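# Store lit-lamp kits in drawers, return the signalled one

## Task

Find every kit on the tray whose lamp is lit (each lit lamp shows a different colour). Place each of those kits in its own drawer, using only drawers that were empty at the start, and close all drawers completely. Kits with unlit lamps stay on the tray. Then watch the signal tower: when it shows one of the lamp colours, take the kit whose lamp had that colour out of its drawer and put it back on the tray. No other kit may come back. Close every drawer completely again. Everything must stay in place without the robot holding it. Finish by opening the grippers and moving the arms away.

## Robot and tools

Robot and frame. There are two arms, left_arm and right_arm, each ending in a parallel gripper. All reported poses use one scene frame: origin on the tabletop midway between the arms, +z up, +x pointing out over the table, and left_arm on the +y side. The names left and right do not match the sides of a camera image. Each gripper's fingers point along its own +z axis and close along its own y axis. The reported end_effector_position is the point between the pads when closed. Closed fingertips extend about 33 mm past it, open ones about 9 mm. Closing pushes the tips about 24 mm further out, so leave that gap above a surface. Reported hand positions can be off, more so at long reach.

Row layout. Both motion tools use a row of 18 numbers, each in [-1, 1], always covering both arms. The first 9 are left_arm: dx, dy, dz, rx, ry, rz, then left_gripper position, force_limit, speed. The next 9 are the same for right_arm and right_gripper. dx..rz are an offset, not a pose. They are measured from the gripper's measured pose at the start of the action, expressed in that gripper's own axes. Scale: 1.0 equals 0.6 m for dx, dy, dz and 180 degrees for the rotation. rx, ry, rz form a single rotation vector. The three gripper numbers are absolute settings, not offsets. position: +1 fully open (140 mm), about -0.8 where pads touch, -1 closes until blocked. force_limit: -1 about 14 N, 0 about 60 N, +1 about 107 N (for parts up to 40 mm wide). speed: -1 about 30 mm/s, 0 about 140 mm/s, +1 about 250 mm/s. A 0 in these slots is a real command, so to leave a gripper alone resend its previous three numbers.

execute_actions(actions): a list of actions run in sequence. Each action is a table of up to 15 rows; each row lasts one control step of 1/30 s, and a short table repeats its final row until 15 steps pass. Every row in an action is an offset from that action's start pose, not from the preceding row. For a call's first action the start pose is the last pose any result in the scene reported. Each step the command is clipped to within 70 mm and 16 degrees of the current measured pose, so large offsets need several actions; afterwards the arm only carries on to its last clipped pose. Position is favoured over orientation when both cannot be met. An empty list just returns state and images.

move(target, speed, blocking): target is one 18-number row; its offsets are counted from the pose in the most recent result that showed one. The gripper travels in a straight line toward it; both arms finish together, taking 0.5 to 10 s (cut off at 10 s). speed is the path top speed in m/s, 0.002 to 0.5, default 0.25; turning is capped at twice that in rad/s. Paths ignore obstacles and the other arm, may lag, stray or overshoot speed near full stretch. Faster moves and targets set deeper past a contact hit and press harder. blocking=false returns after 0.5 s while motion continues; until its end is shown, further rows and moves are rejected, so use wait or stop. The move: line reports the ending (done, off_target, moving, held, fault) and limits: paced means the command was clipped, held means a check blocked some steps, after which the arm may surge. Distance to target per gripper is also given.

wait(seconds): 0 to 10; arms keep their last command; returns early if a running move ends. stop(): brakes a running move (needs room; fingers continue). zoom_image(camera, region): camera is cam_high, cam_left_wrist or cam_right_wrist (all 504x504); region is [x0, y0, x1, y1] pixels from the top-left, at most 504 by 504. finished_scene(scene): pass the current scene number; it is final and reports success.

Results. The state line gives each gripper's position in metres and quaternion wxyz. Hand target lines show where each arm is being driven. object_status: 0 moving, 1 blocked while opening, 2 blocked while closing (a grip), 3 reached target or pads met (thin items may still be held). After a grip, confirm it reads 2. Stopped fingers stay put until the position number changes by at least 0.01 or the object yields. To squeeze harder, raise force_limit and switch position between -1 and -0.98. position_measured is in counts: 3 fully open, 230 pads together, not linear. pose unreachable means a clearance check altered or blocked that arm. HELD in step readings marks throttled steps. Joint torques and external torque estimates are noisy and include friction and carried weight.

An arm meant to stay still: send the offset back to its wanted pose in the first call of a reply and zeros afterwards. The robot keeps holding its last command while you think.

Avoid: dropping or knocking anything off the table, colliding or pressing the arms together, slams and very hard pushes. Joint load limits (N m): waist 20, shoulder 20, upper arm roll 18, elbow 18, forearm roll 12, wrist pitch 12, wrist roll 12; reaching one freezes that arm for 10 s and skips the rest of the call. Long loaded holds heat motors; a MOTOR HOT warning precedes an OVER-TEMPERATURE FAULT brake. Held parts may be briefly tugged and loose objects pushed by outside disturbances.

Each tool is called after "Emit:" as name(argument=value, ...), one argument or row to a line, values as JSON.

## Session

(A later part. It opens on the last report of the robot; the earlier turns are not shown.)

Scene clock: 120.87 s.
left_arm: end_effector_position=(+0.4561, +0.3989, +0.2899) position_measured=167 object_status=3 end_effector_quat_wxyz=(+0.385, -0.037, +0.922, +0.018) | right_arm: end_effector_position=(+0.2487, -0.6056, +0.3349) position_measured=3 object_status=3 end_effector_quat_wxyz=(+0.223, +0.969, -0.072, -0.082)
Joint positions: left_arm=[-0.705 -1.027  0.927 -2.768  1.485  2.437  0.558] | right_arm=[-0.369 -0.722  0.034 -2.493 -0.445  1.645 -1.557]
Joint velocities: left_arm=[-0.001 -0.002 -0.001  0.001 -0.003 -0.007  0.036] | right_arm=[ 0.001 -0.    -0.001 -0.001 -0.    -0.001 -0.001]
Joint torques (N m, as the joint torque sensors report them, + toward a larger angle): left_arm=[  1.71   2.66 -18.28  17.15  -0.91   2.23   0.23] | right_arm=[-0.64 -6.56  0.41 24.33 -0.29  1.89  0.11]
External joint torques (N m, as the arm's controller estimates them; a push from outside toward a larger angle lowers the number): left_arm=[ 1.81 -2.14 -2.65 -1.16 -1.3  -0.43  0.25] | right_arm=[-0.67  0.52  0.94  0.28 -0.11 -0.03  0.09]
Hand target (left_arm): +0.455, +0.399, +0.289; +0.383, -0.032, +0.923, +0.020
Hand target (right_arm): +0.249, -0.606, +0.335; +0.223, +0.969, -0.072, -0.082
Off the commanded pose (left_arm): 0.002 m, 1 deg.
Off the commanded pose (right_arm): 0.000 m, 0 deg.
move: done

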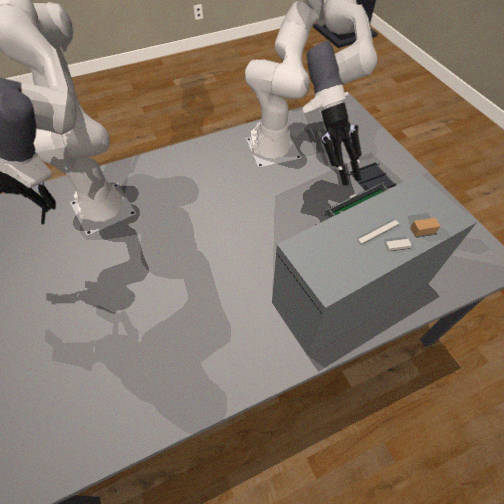

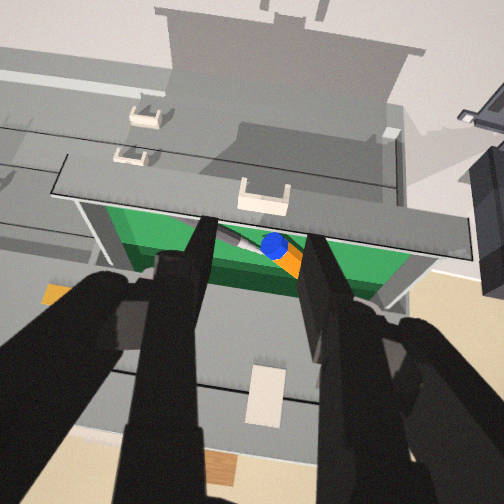

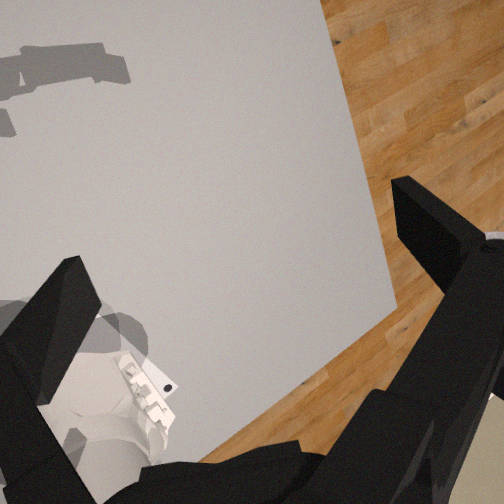

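Emit:
move(
  target=[0.055,0.087,0.063,0,0,0,-0.9,0,0,0,0,0,0,0,0,1,0,0],
  speed=0.15,
)

Emit:
move(
  target=[-0.166,0.002,0.164,0,0,0,-0.9,0,0,0,0,0,0,0,0,1,0,0],
  speed=0.08,
)

Emit:
move(
  target=[0.06,0,-0.06,0,0,0,-0.9,0,0,0,0,0,0,0,0,1,0,0],
  speed=0.15,
)

Emit:
move(
  target=[0.1,-0.31,0.09,0,0,-0.01,-0.3,0,0,0,0,0,0,0,0,1,0,0],
)

Scene clock: 125.63 s.
left_arm: end_effector_position=(+0.4543, +0.4535, +0.2363) position_measured=233 object_status=3 end_effector_quat_wxyz=(+0.381, -0.041, +0.924, +0.020) | right_arm: end_effector_position=(+0.2487, -0.6056, +0.3349) position_measured=3 object_status=3 end_effector_quat_wxyz=(+0.223, +0.969, -0.072, -0.082)
Joint positions: left_arm=[-0.667 -1.03   1.153 -2.781  1.683  2.527  0.582] | right_arm=[-0.369 -0.722  0.034 -2.493 -0.445  1.645 -1.557]
Joint velocities: left_arm=[-0.001  0.     0.001 -0.     0.018  0.016  0.003] | right_arm=[ 0.001  0.     0.    -0.    -0.    -0.    -0.   ]
Joint torques (N m, as the joint torque sensors report them, + toward a larger angle): left_arm=[ -0.43   4.54 -16.79  14.64   1.31   3.16   0.25] | right_arm=[-0.32 -6.51  0.54 24.29 -0.26  1.92  0.12]
External joint torques (N m, as the arm's controller estimates them; a push from outside toward a larger angle lowers the number): left_arm=[-0.38 -2.27  0.66 -0.14  1.11  0.47  0.27] | right_arm=[-0.35  0.59  1.06  0.27 -0.08  0.    0.1 ]
Hand target (left_arm): +0.455, +0.452, +0.238; +0.384, -0.037, +0.923, +0.020
Hand target (right_arm): +0.249, -0.606, +0.335; +0.223, +0.969, -0.072, -0.082
Off the commanded pose (left_arm): 0.005 m, 1 deg.
Off the commanded pose (right_arm): 0.000 m, 0 deg.
move: off_target (left_arm)

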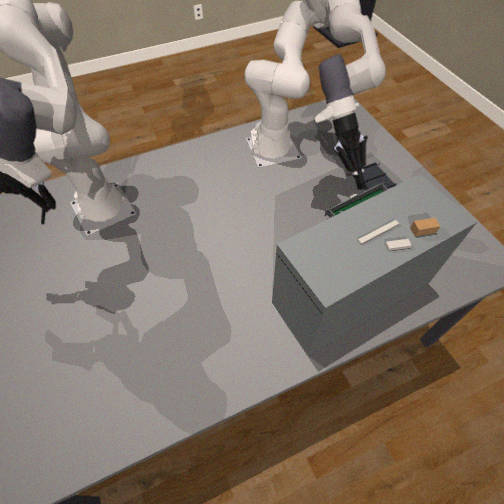

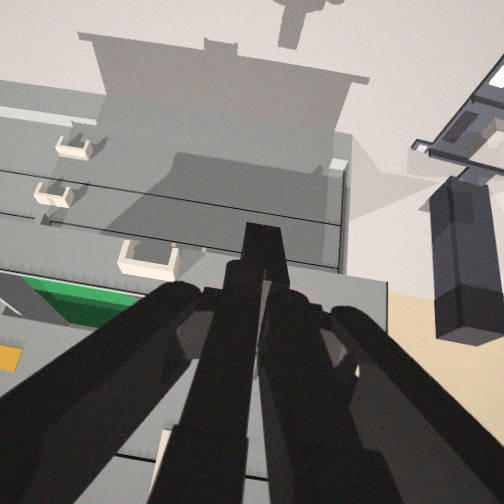

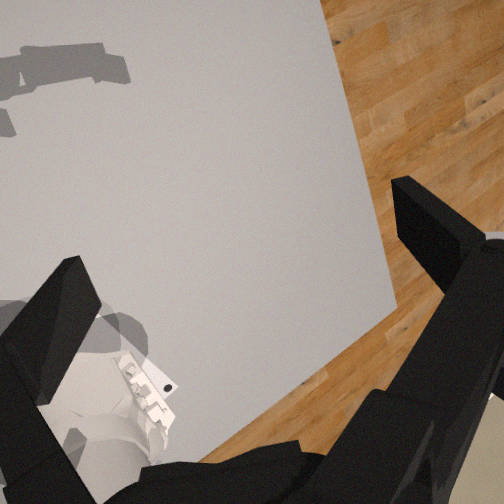

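Scene clock: 127.70 s.
left_arm: end_effector_position=(+0.5899, +0.4624, +0.2353) position_measured=233 object_status=3 end_effector_quat_wxyz=(+0.380, -0.042, +0.924, +0.018) | right_arm: end_effector_position=(+0.2487, -0.6056, +0.3349) position_measured=3 object_status=3 end_effector_quat_wxyz=(+0.223, +0.969, -0.072, -0.082)
Joint positions: left_arm=[-1.194 -0.906  1.459 -2.365  1.727  2.529  0.524] | right_arm=[-0.369 -0.722  0.034 -2.493 -0.445  1.645 -1.557]
Joint velocities: left_arm=[-0.003  0.001 -0.002  0.001 -0.001 -0.006  0.   ] | right_arm=[-0.     0.    -0.    -0.     0.001  0.001 -0.001]
Joint torques (N m, as the joint torque sensors report them, + toward a larger angle): left_arm=[ -3.    12.76 -22.98  21.77   0.6    3.25   0.27] | right_arm=[-0.48 -6.34  0.75 24.46 -0.28  1.91  0.13]
External joint torques (N m, as the arm's controller estimates them; a push from outside toward a larger angle lowers the number): left_arm=[-2.95 -1.74  0.17  7.24  0.44  0.62  0.29] | right_arm=[-0.48  0.7   1.3   0.43 -0.1  -0.01  0.11]
Hand target (left_arm): +0.595, +0.464, +0.239; +0.384, -0.041, +0.922, +0.018
Hand target (right_arm): +0.249, -0.606, +0.335; +0.223, +0.969, -0.072, -0.082
Off the commanded pose (left_arm): 0.006 m, 0 deg.
Off the commanded pose (right_arm): 0.000 m, 0 deg.
move: off_target (left_arm)

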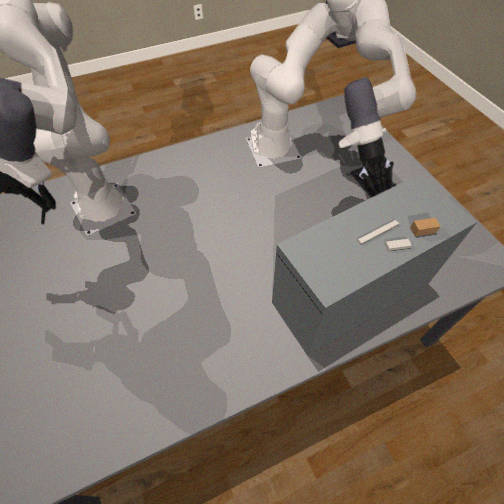

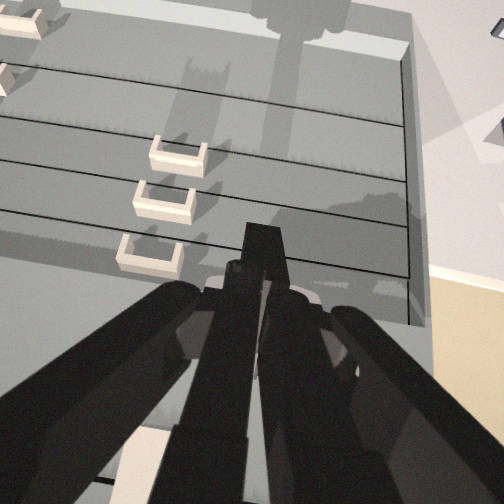

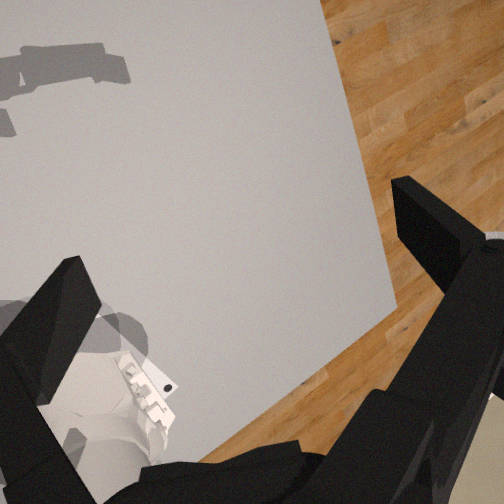

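Scene clock: 128.53 s.
left_arm: end_effector_position=(+0.5397, +0.4597, +0.2343) position_measured=233 object_status=3 end_effector_quat_wxyz=(+0.379, -0.041, +0.924, +0.020) | right_arm: end_effector_position=(+0.2487, -0.6056, +0.3349) position_measured=3 object_status=3 end_effector_quat_wxyz=(+0.223, +0.969, -0.072, -0.082)
Joint positions: left_arm=[-1.007 -0.925  1.345 -2.519  1.728  2.529  0.52 ] | right_arm=[-0.369 -0.722  0.034 -2.493 -0.445  1.645 -1.557]
Joint velocities: left_arm=[ 0.006  0.    -0.004 -0.004  0.001  0.001 -0.   ] | right_arm=[-0.    -0.002  0.    -0.001 -0.001 -0.001 -0.001]
Joint torques (N m, as the joint torque sensors report them, + toward a larger angle): left_arm=[  1.55   8.3  -23.03  13.25   0.2    2.83   0.02] | right_arm=[-0.52 -6.51  0.7  24.43 -0.28  1.89  0.13]
External joint torques (N m, as the arm's controller estimates them; a push from outside toward a larger angle lowers the number): left_arm=[ 1.54 -2.23 -1.93 -1.5   0.05  0.25  0.03] | right_arm=[-0.48  0.63  1.28  0.38 -0.09 -0.02  0.11]
Hand target (left_arm): +0.539, +0.459, +0.235; +0.379, -0.042, +0.924, +0.018
Hand target (right_arm): +0.249, -0.606, +0.335; +0.223, +0.969, -0.072, -0.082
Off the commanded pose (left_arm): 0.002 m, 0 deg.
Off the commanded pose (right_arm): 0.000 m, 0 deg.
move: done

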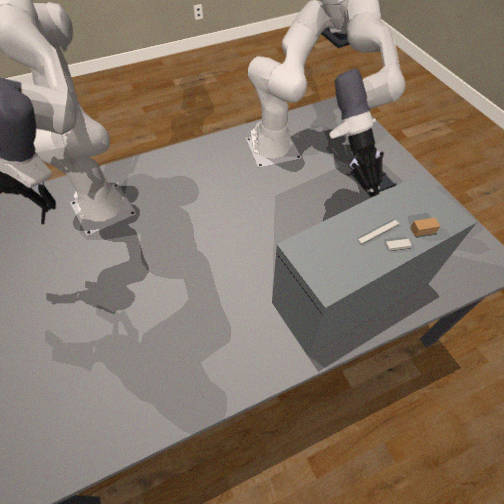

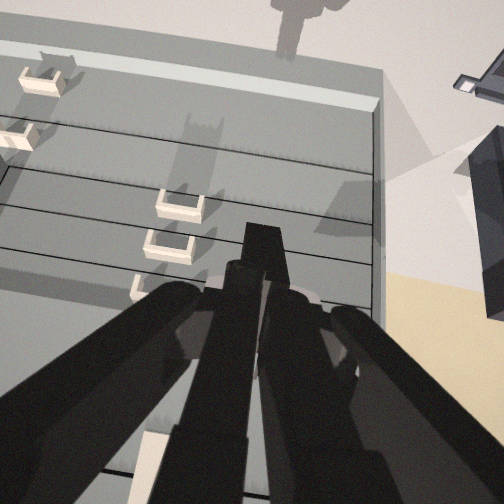

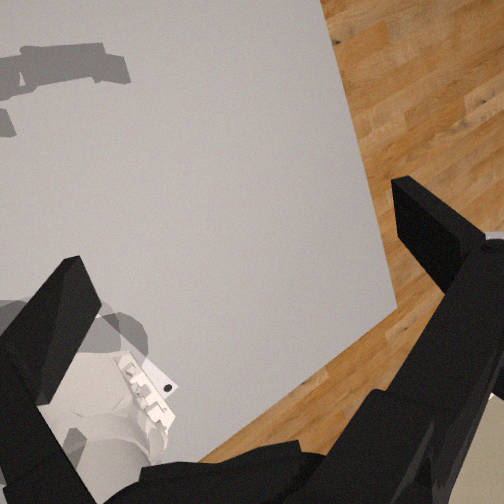

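Scene clock: 130.47 s.
left_arm: end_effector_position=(+0.5531, +0.2686, +0.1619) position_measured=167 object_status=3 end_effector_quat_wxyz=(+0.386, -0.052, +0.921, +0.009) | right_arm: end_effector_position=(+0.2487, -0.6056, +0.3349) position_measured=3 object_status=3 end_effector_quat_wxyz=(+0.223, +0.969, -0.072, -0.082)
Joint positions: left_arm=[-1.589 -0.828  1.512 -2.493  2.002  2.316 -0.103] | right_arm=[-0.369 -0.722  0.034 -2.493 -0.445  1.645 -1.557]
Joint velocities: left_arm=[ 0.001  0.002 -0.001 -0.     0.003 -0.004 -0.03 ] | right_arm=[ 0.001 -0.    -0.002  0.001  0.    -0.001 -0.   ]
Joint torques (N m, as the joint torque sensors report them, + toward a larger angle): left_arm=[ -1.55  11.2  -20.85  13.36   1.51   1.28  -0.1 ] | right_arm=[-0.53 -6.53  0.22 24.29 -0.29  1.92  0.15]
External joint torques (N m, as the arm's controller estimates them; a push from outside toward a larger angle lowers the number): left_arm=[-1.55 -1.4  -0.37 -0.94  1.08 -0.36 -0.08] | right_arm=[-0.51  0.6   0.81  0.22 -0.11  0.    0.13]
Hand target (left_arm): +0.553, +0.269, +0.161; +0.387, -0.057, +0.921, +0.008
Hand target (right_arm): +0.249, -0.606, +0.335; +0.223, +0.969, -0.072, -0.082
Off the commanded pose (left_arm): 0.011 m, 1 deg.
Off the commanded pose (right_arm): 0.000 m, 0 deg.
move: off_target (left_arm)

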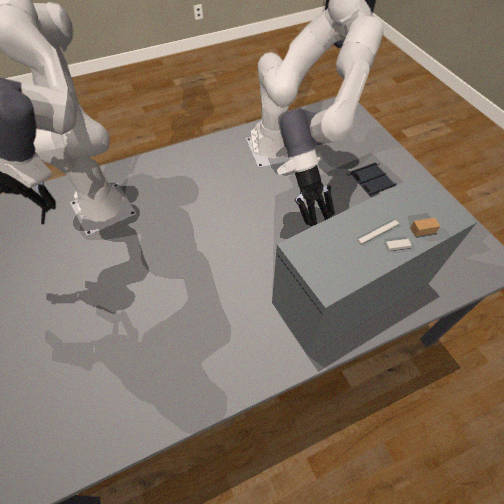

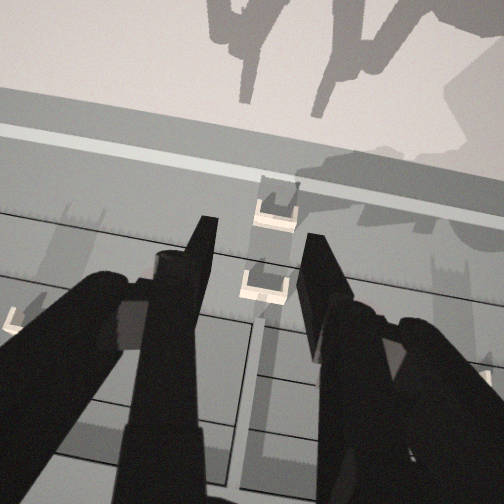

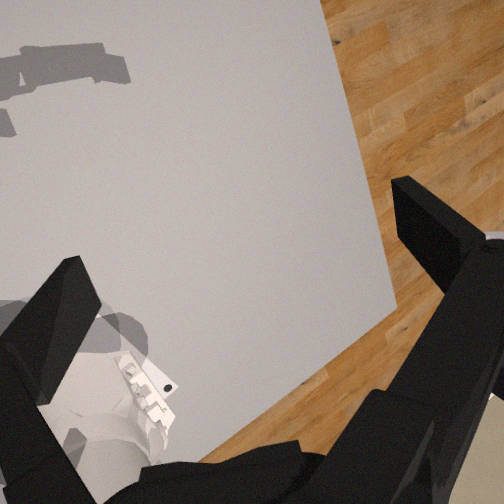

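Emit:
move(
  target=[-0.027,0.011,0.092,0,0,0,-0.3,0,0,0,0,0,0,0,0,1,0,0],
  speed=0.06,
)

Scene clock: 133.73 s.
left_arm: end_effector_position=(+0.6014, +0.2810, +0.1336) position_measured=167 object_status=3 end_effector_quat_wxyz=(+0.385, -0.058, +0.921, +0.009) | right_arm: end_effector_position=(+0.2487, -0.6056, +0.3349) position_measured=3 object_status=3 end_effector_quat_wxyz=(+0.223, +0.969, -0.072, -0.082)
Joint positions: left_arm=[-1.753 -0.875  1.697 -2.344  2.073  2.339 -0.094] | right_arm=[-0.369 -0.722  0.034 -2.493 -0.445  1.645 -1.557]
Joint velocities: left_arm=[-0.008 -0.     0.003  0.004  0.004  0.01   0.009] | right_arm=[-0.    -0.002 -0.001 -0.     0.     0.001 -0.001]
Joint torques (N m, as the joint torque sensors report them, + toward a larger angle): left_arm=[ -1.81  16.85 -23.08  13.61   1.28   2.17   0.2 ] | right_arm=[-0.44 -6.29  0.48 24.32 -0.3   1.91  0.11]
External joint torques (N m, as the arm's controller estimates them; a push from outside toward a larger angle lowers the number): left_arm=[-1.82 -2.16 -0.27  0.6   0.91  0.5   0.22] | right_arm=[-0.4   0.81  1.06  0.3  -0.11  0.    0.09]
Hand target (left_arm): +0.603, +0.279, +0.134; +0.386, -0.053, +0.921, +0.009
Hand target (right_arm): +0.249, -0.606, +0.335; +0.223, +0.969, -0.072, -0.082
Off the commanded pose (left_arm): 0.002 m, 1 deg.
Off the commanded pose (right_arm): 0.000 m, 0 deg.
move: done

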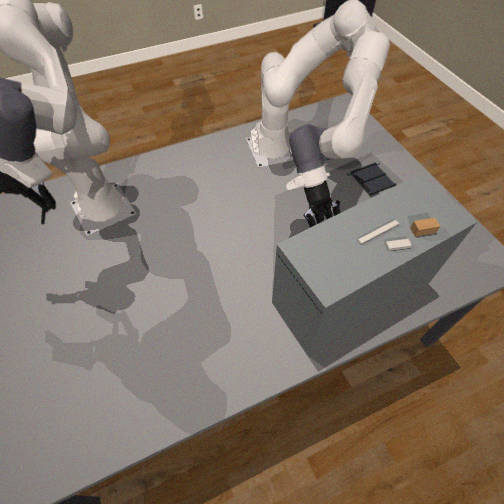

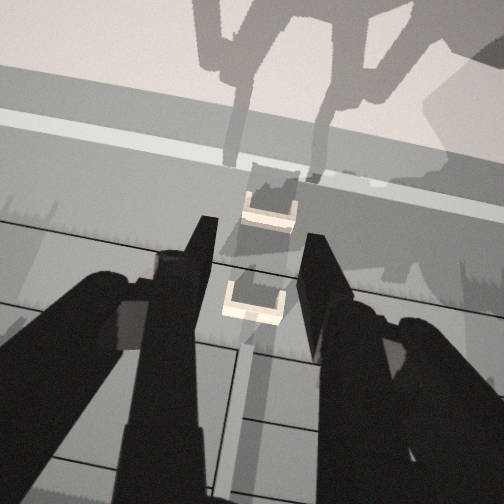

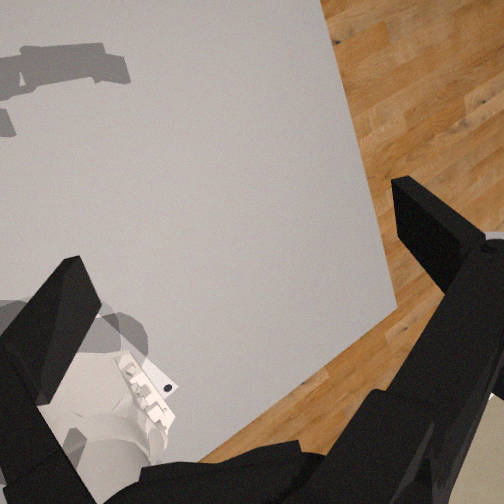

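Emit:
move(
  target=[-0.018,0,-0.003,0,0,0,-0.3,0,0,0,0,0,0,0,0,1,0,0],
  speed=0.04,
)

Emit:
move(
  target=[0,0,0,0,0,0,-1,0.3,-0.5,0,0,0,0,0,0,1,0,0],
)

Scene clock: 135.97 s.
left_arm: end_effector_position=(+0.6069, +0.2817, +0.1409) position_measured=167 object_status=3 end_effector_quat_wxyz=(+0.385, -0.060, +0.921, +0.009) | right_arm: end_effector_position=(+0.2487, -0.6056, +0.3349) position_measured=3 object_status=3 end_effector_quat_wxyz=(+0.223, +0.969, -0.072, -0.082)
Joint positions: left_arm=[-1.754 -0.874  1.689 -2.329  2.05   2.34  -0.076] | right_arm=[-0.369 -0.722  0.034 -2.493 -0.445  1.645 -1.557]
Joint velocities: left_arm=[-0.    -0.    -0.003  0.002 -0.01   0.     0.019] | right_arm=[-0.001 -0.     0.001  0.    -0.     0.    -0.   ]
Joint torques (N m, as the joint torque sensors report them, + toward a larger angle): left_arm=[  1.63  18.84 -25.53  14.65  -0.96   2.1    0.28] | right_arm=[-0.61 -6.55  0.69 24.3  -0.27  1.92  0.12]
External joint torques (N m, as the arm's controller estimates them; a push from outside toward a larger angle lowers the number): left_arm=[ 1.67 -0.27 -2.55  1.35 -1.34  0.39  0.31] | right_arm=[-0.62  0.51  1.22  0.25 -0.09  0.    0.1 ]
Hand target (left_arm): +0.608, +0.282, +0.142; +0.384, -0.058, +0.921, +0.009
Hand target (right_arm): +0.249, -0.606, +0.335; +0.223, +0.969, -0.072, -0.082
Off the commanded pose (left_arm): 0.002 m, 0 deg.
Off the commanded pose (right_arm): 0.000 m, 0 deg.
move: done

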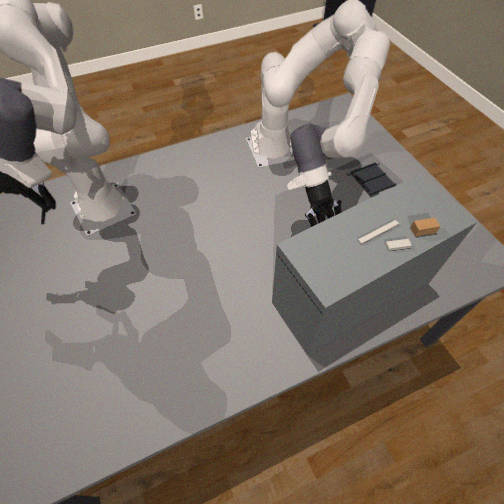

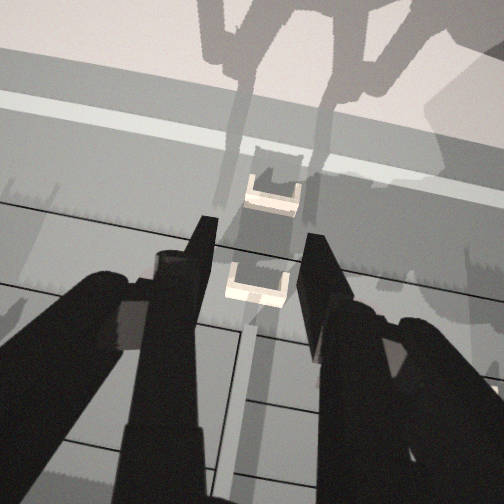

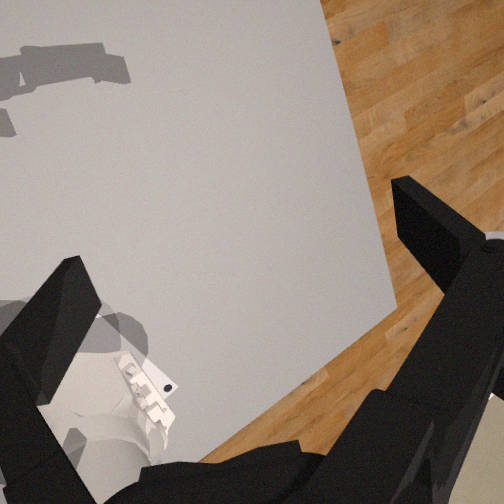

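Scene clock: 136.50 s.
left_arm: end_effector_position=(+0.6071, +0.2836, +0.1408) position_measured=195 object_status=2 end_effector_quat_wxyz=(+0.385, -0.061, +0.921, +0.010) | right_arm: end_effector_position=(+0.2487, -0.6056, +0.3349) position_measured=3 object_status=3 end_effector_quat_wxyz=(+0.223, +0.969, -0.072, -0.082)
Joint positions: left_arm=[-1.752 -0.873  1.689 -2.329  2.05   2.337 -0.076] | right_arm=[-0.369 -0.722  0.034 -2.493 -0.445  1.645 -1.557]
Joint velocities: left_arm=[-0.001 -0.    -0.001 -0.001  0.     0.    -0.001] | right_arm=[-0.001  0.001 -0.002  0.001  0.     0.     0.   ]
Joint torques (N m, as the joint torque sensors report them, + toward a larger angle): left_arm=[ -0.7   16.53 -24.68  12.95   0.38   1.91   0.1 ] | right_arm=[-0.39 -6.64  0.43 24.31 -0.31  1.91  0.12]
External joint torques (N m, as the arm's controller estimates them; a push from outside toward a larger angle lowers the number): left_arm=[-0.61 -2.59 -1.73 -0.27 -0.01  0.21  0.12] | right_arm=[-0.31  0.45  1.07  0.27 -0.11  0.    0.1 ]
Hand target (left_arm): +0.607, +0.282, +0.141; +0.385, -0.060, +0.921, +0.009
Hand target (right_arm): +0.249, -0.606, +0.335; +0.223, +0.969, -0.072, -0.082
Off the commanded pose (left_arm): 0.002 m, 0 deg.
Off the commanded pose (right_arm): 0.000 m, 0 deg.
move: done

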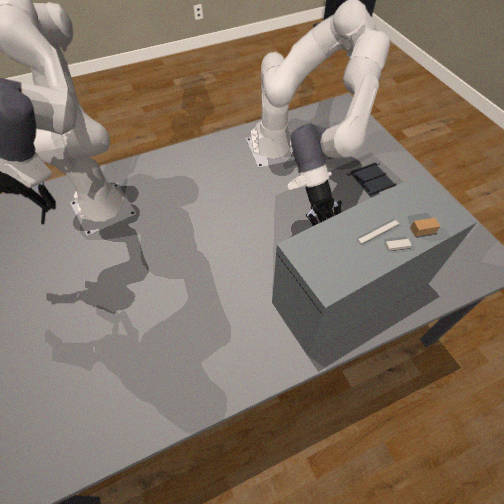

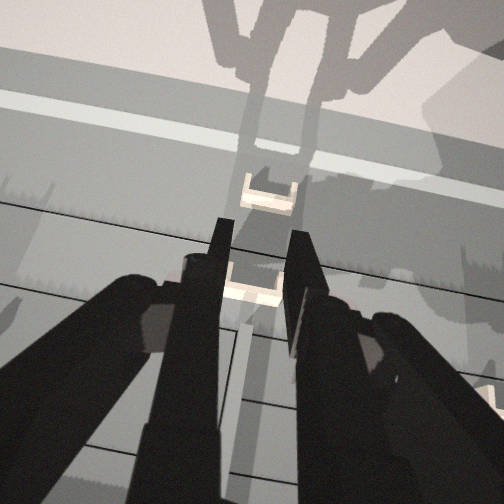

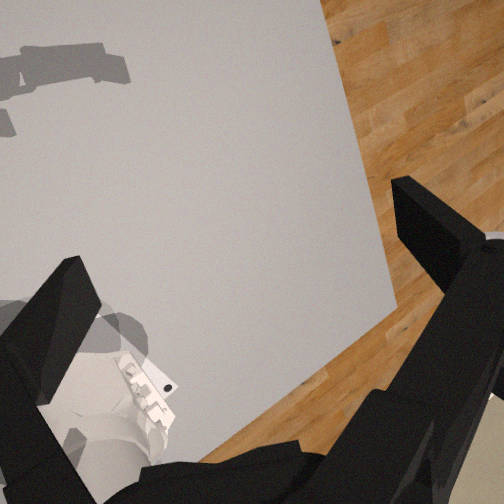

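Emit:
move(
  target=[0.136,0.004,-0.136,0,0,0,-1,0.3,-0.5,0,0,0,0,0,0,1,0,0],
  speed=0.07,
)

Emit:
move(
  target=[0,0,0,0,0,0,-0.3,0,0,0,0,0,0,0,0,1,0,0],
)

Emit:
move(
  target=[-0.05,0,-0.1,0,0,0,-0.3,0,0,0,0,0,0,0,0,1,0,0],
  speed=0.12,
)

Scene clock: 140.57 s.
left_arm: end_effector_position=(+0.4905, +0.2706, +0.1383) position_measured=195 object_status=2 end_effector_quat_wxyz=(+0.381, -0.056, +0.923, +0.009) | right_arm: end_effector_position=(+0.2487, -0.6056, +0.3349) position_measured=3 object_status=3 end_effector_quat_wxyz=(+0.223, +0.969, -0.072, -0.082)
Joint positions: left_arm=[-1.45  -0.834  1.427 -2.676  2.062  2.286 -0.201] | right_arm=[-0.369 -0.722  0.034 -2.493 -0.445  1.645 -1.557]
Joint velocities: left_arm=[ 0.004 -0.    -0.005 -0.006 -0.001 -0.001 -0.017] | right_arm=[-0.    -0.     0.    -0.001 -0.001  0.001  0.002]
Joint torques (N m, as the joint torque sensors report them, + toward a larger angle): left_arm=[  1.64   7.8  -22.41  13.17   0.97   0.54  -0.11] | right_arm=[-0.4  -6.45  0.54 24.49 -0.27  1.89  0.1 ]
External joint torques (N m, as the arm's controller estimates them; a push from outside toward a larger angle lowers the number): left_arm=[ 1.65 -1.15 -4.32 -0.28  0.48 -0.95 -0.09] | right_arm=[-0.42  0.66  1.07  0.45 -0.09 -0.03  0.08]
Hand target (left_arm): +0.493, +0.273, +0.141; +0.385, -0.060, +0.921, +0.010
Hand target (right_arm): +0.249, -0.606, +0.335; +0.223, +0.969, -0.072, -0.082
Off the commanded pose (left_arm): 0.003 m, 1 deg.
Off the commanded pose (right_arm): 0.000 m, 0 deg.
move: done

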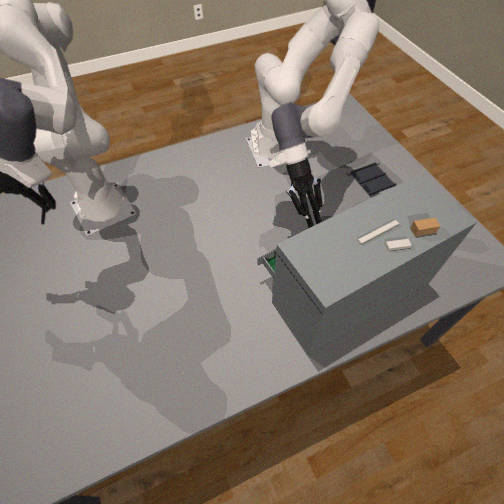

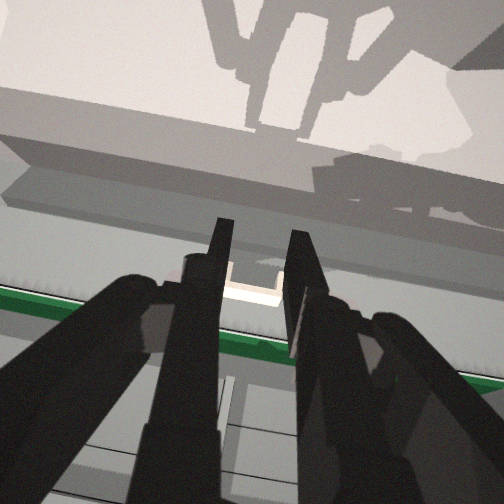

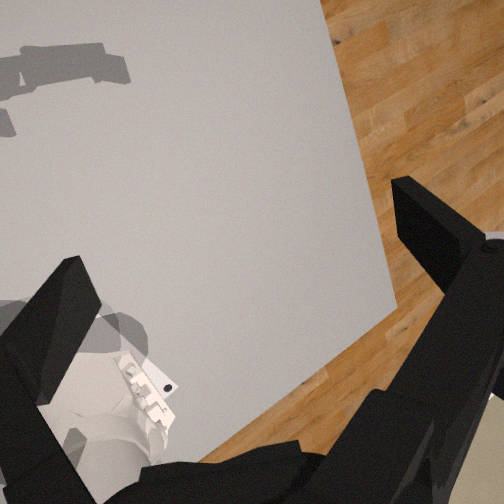

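Scene clock: 141.07 s.
left_arm: end_effector_position=(+0.4903, +0.2706, +0.1381) position_measured=167 object_status=3 end_effector_quat_wxyz=(+0.381, -0.056, +0.923, +0.009) | right_arm: end_effector_position=(+0.2487, -0.6056, +0.3349) position_measured=3 object_status=3 end_effector_quat_wxyz=(+0.223, +0.969, -0.072, -0.082)
Joint positions: left_arm=[-1.45  -0.834  1.428 -2.676  2.062  2.286 -0.202] | right_arm=[-0.369 -0.722  0.034 -2.493 -0.445  1.645 -1.557]
Joint velocities: left_arm=[-0.    -0.001 -0.    -0.001 -0.002 -0.    -0.   ] | right_arm=[ 0.002 -0.    -0.     0.    -0.    -0.001  0.001]
Joint torques (N m, as the joint torque sensors report them, + toward a larger angle): left_arm=[  0.43   7.87 -19.88  13.47   0.48   1.51   0.18] | right_arm=[-0.48 -6.44  0.54 24.32 -0.3   1.91  0.13]
External joint torques (N m, as the arm's controller estimates them; a push from outside toward a larger angle lowers the number): left_arm=[ 0.44 -1.03 -1.81  0.1   0.01  0.01  0.2 ] | right_arm=[-0.54  0.72  1.04  0.23 -0.12 -0.01  0.11]
Hand target (left_arm): +0.490, +0.271, +0.138; +0.381, -0.056, +0.923, +0.009
Hand target (right_arm): +0.249, -0.606, +0.335; +0.223, +0.969, -0.072, -0.082
Off the commanded pose (left_arm): 0.000 m, 0 deg.
Off the commanded pose (right_arm): 0.000 m, 0 deg.
move: done

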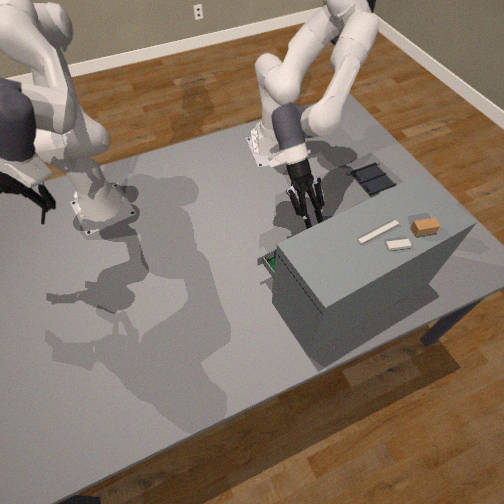

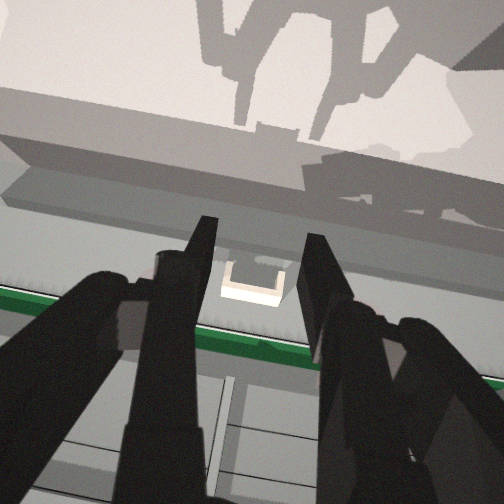

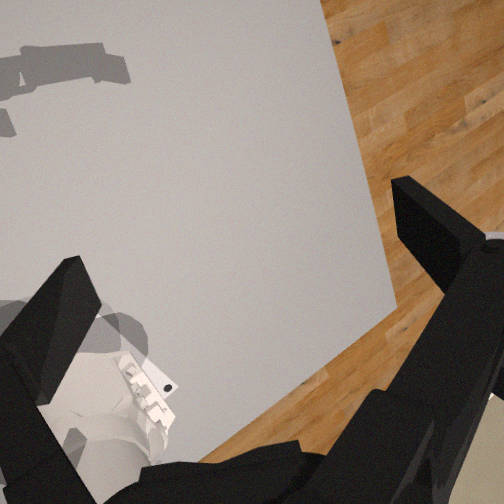

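Scene clock: 142.30 s.
left_arm: end_effector_position=(+0.4710, +0.2704, +0.2030) position_measured=167 object_status=3 end_effector_quat_wxyz=(+0.381, -0.062, +0.922, +0.006) | right_arm: end_effector_position=(+0.2487, -0.6056, +0.3349) position_measured=3 object_status=3 end_effector_quat_wxyz=(+0.223, +0.969, -0.072, -0.082)
Joint positions: left_arm=[-1.245 -0.876  1.15  -2.729  1.828  2.272 -0.056] | right_arm=[-0.369 -0.722  0.034 -2.493 -0.445  1.645 -1.557]
Joint velocities: left_arm=[ 0.     0.     0.001  0.    -0.006 -0.     0.034] | right_arm=[-0.002  0.001  0.    -0.001  0.     0.001 -0.   ]
Joint torques (N m, as the joint torque sensors report them, + toward a larger angle): left_arm=[  1.63   5.02 -18.55  14.21  -0.55   1.53   0.27] | right_arm=[-0.55 -6.41  0.36 24.19 -0.3   1.95  0.14]
External joint torques (N m, as the arm's controller estimates them; a push from outside toward a larger angle lowers the number): left_arm=[ 1.64 -0.01 -1.95 -2.25 -1.13 -0.22  0.29] | right_arm=[-0.52  0.63  0.94  0.18 -0.11  0.03  0.12]
Hand target (left_arm): +0.470, +0.271, +0.202; +0.379, -0.056, +0.924, +0.010
Hand target (right_arm): +0.249, -0.606, +0.335; +0.223, +0.969, -0.072, -0.082
Off the commanded pose (left_arm): 0.002 m, 1 deg.
Off the commanded pose (right_arm): 0.000 m, 0 deg.
move: done

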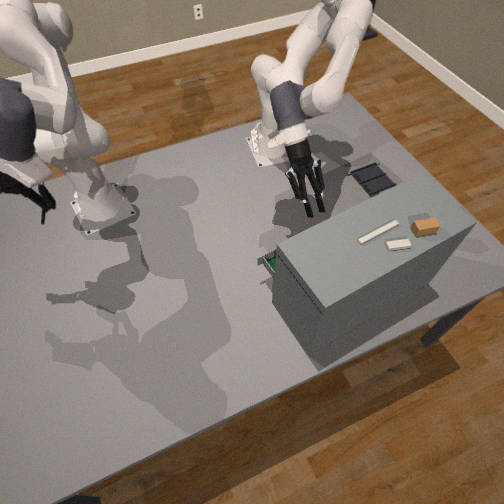

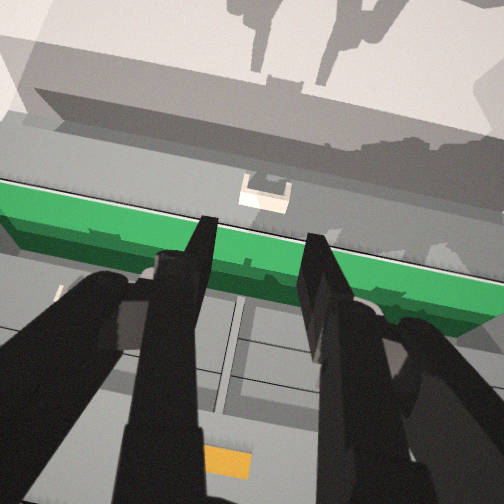

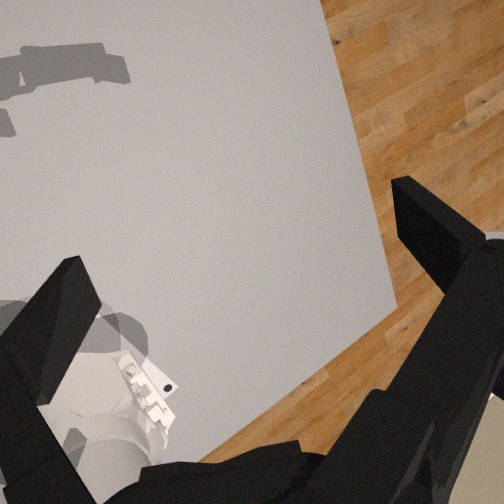

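Emit:
move(
  target=[-0.165,0.3,0.07,0,0,0.015,-0.9,0,0,0,0,0,0,0,0,1,0,0],
)

Emit:
move(
  target=[-0.056,0,0.064,0,0,0,-0.9,0,0,0,0,0,0,0,0,1,0,0],
  speed=0.06,
)

Emit:
move(
  target=[0.07,0,-0.07,0,0,0,-0.9,0,0,0,0,0,0,0,0,1,0,0],
  speed=0.15,
)

Scene clock: 147.70 s.
left_arm: end_effector_position=(+0.5472, +0.4665, +0.2296) position_measured=233 object_status=3 end_effector_quat_wxyz=(+0.376, -0.044, +0.925, +0.020) | right_arm: end_effector_position=(+0.2487, -0.6056, +0.3349) position_measured=3 object_status=3 end_effector_quat_wxyz=(+0.223, +0.969, -0.072, -0.082)
Joint positions: left_arm=[-1.047 -0.964  1.378 -2.493  1.745  2.492  0.533] | right_arm=[-0.369 -0.722  0.034 -2.493 -0.445  1.645 -1.557]
Joint velocities: left_arm=[-0.001 -0.    -0.001  0.001 -0.002 -0.     0.034] | right_arm=[-0.    -0.     0.001  0.001  0.     0.001 -0.001]
Joint torques (N m, as the joint torque sensors report them, + toward a larger angle): left_arm=[ -0.79  10.7  -23.16  14.68  -1.02   2.89   0.24] | right_arm=[-0.53 -6.39  0.58 24.32 -0.28  1.9   0.12]
External joint torques (N m, as the arm's controller estimates them; a push from outside toward a larger angle lowers the number): left_arm=[-0.81 -1.32 -0.82  0.72 -1.27  0.26  0.26] | right_arm=[-0.55  0.74  1.1   0.25 -0.09 -0.03  0.1 ]
Hand target (left_arm): +0.548, +0.466, +0.230; +0.375, -0.039, +0.926, +0.020
Hand target (right_arm): +0.249, -0.606, +0.335; +0.223, +0.969, -0.072, -0.082
Off the commanded pose (left_arm): 0.008 m, 1 deg.
Off the commanded pose (right_arm): 0.000 m, 0 deg.
move: off_target (left_arm)

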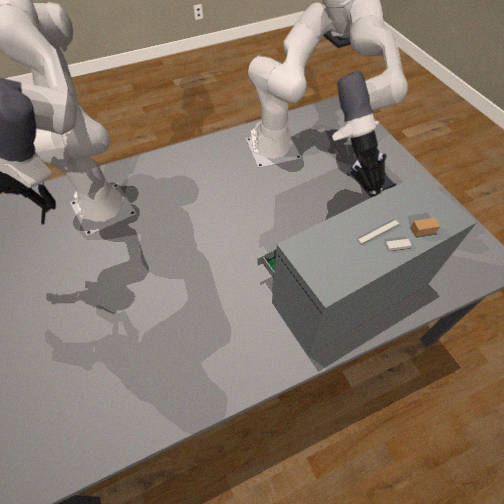

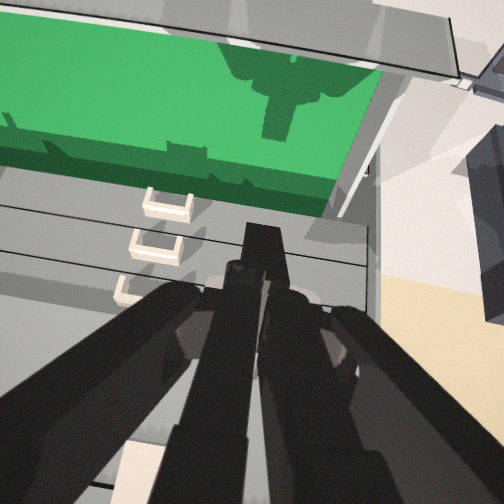

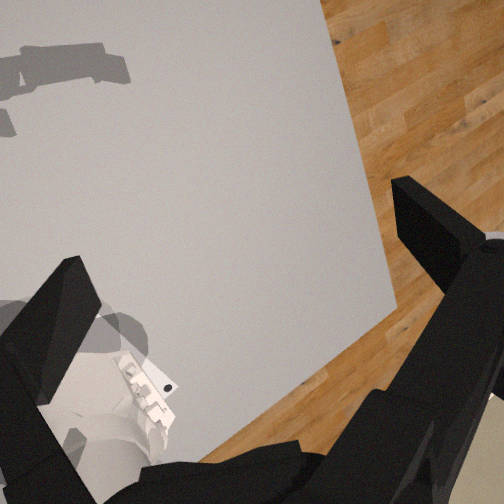

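Scene clock: 148.80 s.
left_arm: end_effector_position=(+0.5925, +0.4692, +0.2267) position_measured=233 object_status=3 end_effector_quat_wxyz=(+0.375, -0.047, +0.926, +0.018) | right_arm: end_effector_position=(+0.2487, -0.6056, +0.3349) position_measured=3 object_status=3 end_effector_quat_wxyz=(+0.223, +0.969, -0.072, -0.082)
Joint positions: left_arm=[-1.215 -0.955  1.479 -2.353  1.748  2.489  0.533] | right_arm=[-0.369 -0.722  0.034 -2.493 -0.445  1.645 -1.557]
Joint velocities: left_arm=[-0.003 -0.     0.     0.001  0.    -0.003  0.001] | right_arm=[ 0.    -0.     0.    -0.001 -0.001  0.    -0.001]
Joint torques (N m, as the joint torque sensors report them, + toward a larger angle): left_arm=[-10.7   13.99 -18.22  21.96   1.73   2.95   0.22] | right_arm=[-0.51 -6.5   0.37 24.25 -0.27  1.92  0.13]
External joint torques (N m, as the arm's controller estimates them; a push from outside toward a larger angle lowers the number): left_arm=[-10.72  -1.85   5.91   8.29   1.46   0.32   0.23] | right_arm=[-0.51  0.51  0.91  0.29 -0.09  0.01  0.11]
Hand target (left_arm): +0.598, +0.470, +0.226; +0.377, -0.045, +0.925, +0.020
Hand target (right_arm): +0.249, -0.606, +0.335; +0.223, +0.969, -0.072, -0.082
Off the commanded pose (left_arm): 0.006 m, 0 deg.
Off the commanded pose (right_arm): 0.000 m, 0 deg.
move: off_target (left_arm)

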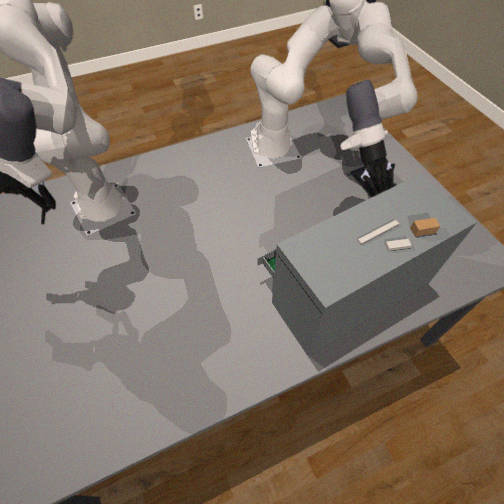

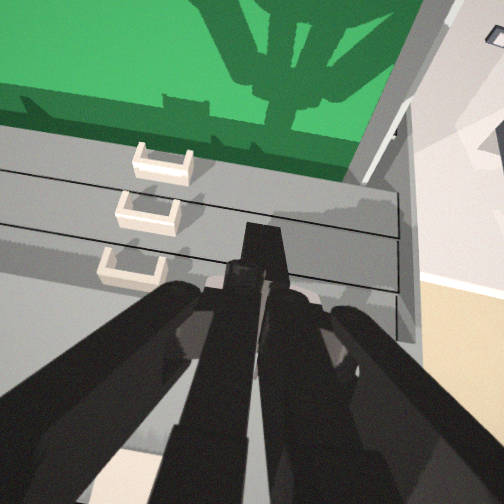

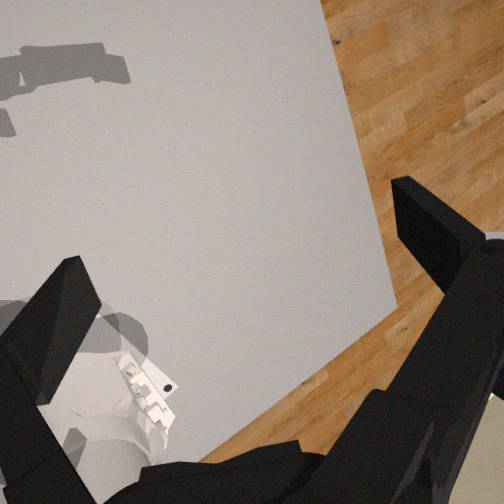

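Scene clock: 149.67 s.
left_arm: end_effector_position=(+0.5338, +0.4654, +0.2264) position_measured=233 object_status=3 end_effector_quat_wxyz=(+0.374, -0.046, +0.926, +0.020) | right_arm: end_effector_position=(+0.2487, -0.6056, +0.3349) position_measured=3 object_status=3 end_effector_quat_wxyz=(+0.223, +0.969, -0.072, -0.082)
Joint positions: left_arm=[-1.004 -0.974  1.356 -2.533  1.749  2.488  0.528] | right_arm=[-0.369 -0.722  0.034 -2.493 -0.445  1.645 -1.557]
Joint velocities: left_arm=[ 0.004 -0.    -0.003 -0.003 -0.002  0.    -0.   ] | right_arm=[ 0.    -0.001 -0.    -0.002  0.001 -0.001  0.001]
Joint torques (N m, as the joint torque sensors report them, + toward a larger angle): left_arm=[  2.46   9.05 -23.26  12.78   0.07   2.79  -0.04] | right_arm=[-0.55 -6.33  0.36 24.51 -0.28  1.92  0.14]
External joint torques (N m, as the arm's controller estimates them; a push from outside toward a larger angle lowers the number): left_arm=[ 2.41 -2.27 -1.53 -1.09 -0.18  0.18 -0.02] | right_arm=[-0.56  0.76  0.9   0.52 -0.1   0.01  0.12]
Hand target (left_arm): +0.533, +0.465, +0.227; +0.374, -0.047, +0.926, +0.019
Hand target (right_arm): +0.249, -0.606, +0.335; +0.223, +0.969, -0.072, -0.082
Off the commanded pose (left_arm): 0.003 m, 0 deg.
Off the commanded pose (right_arm): 0.000 m, 0 deg.
move: done

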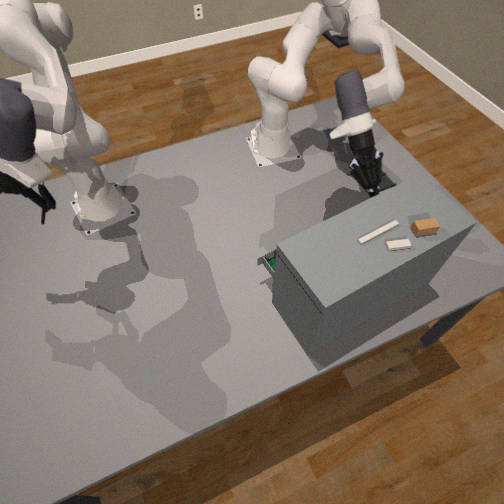

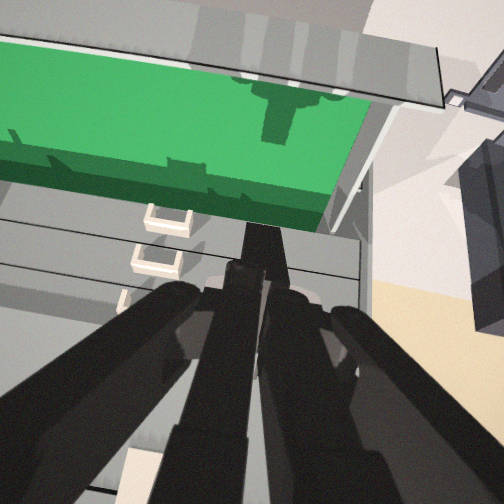

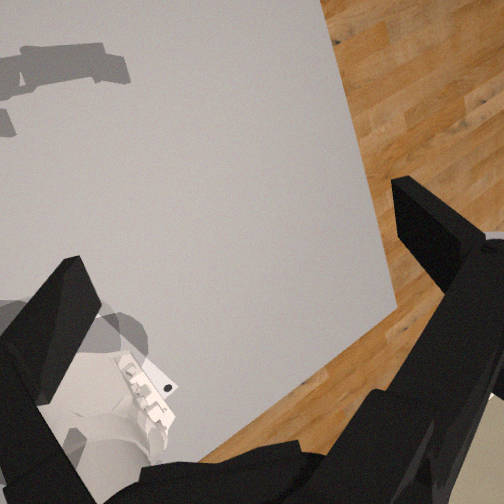

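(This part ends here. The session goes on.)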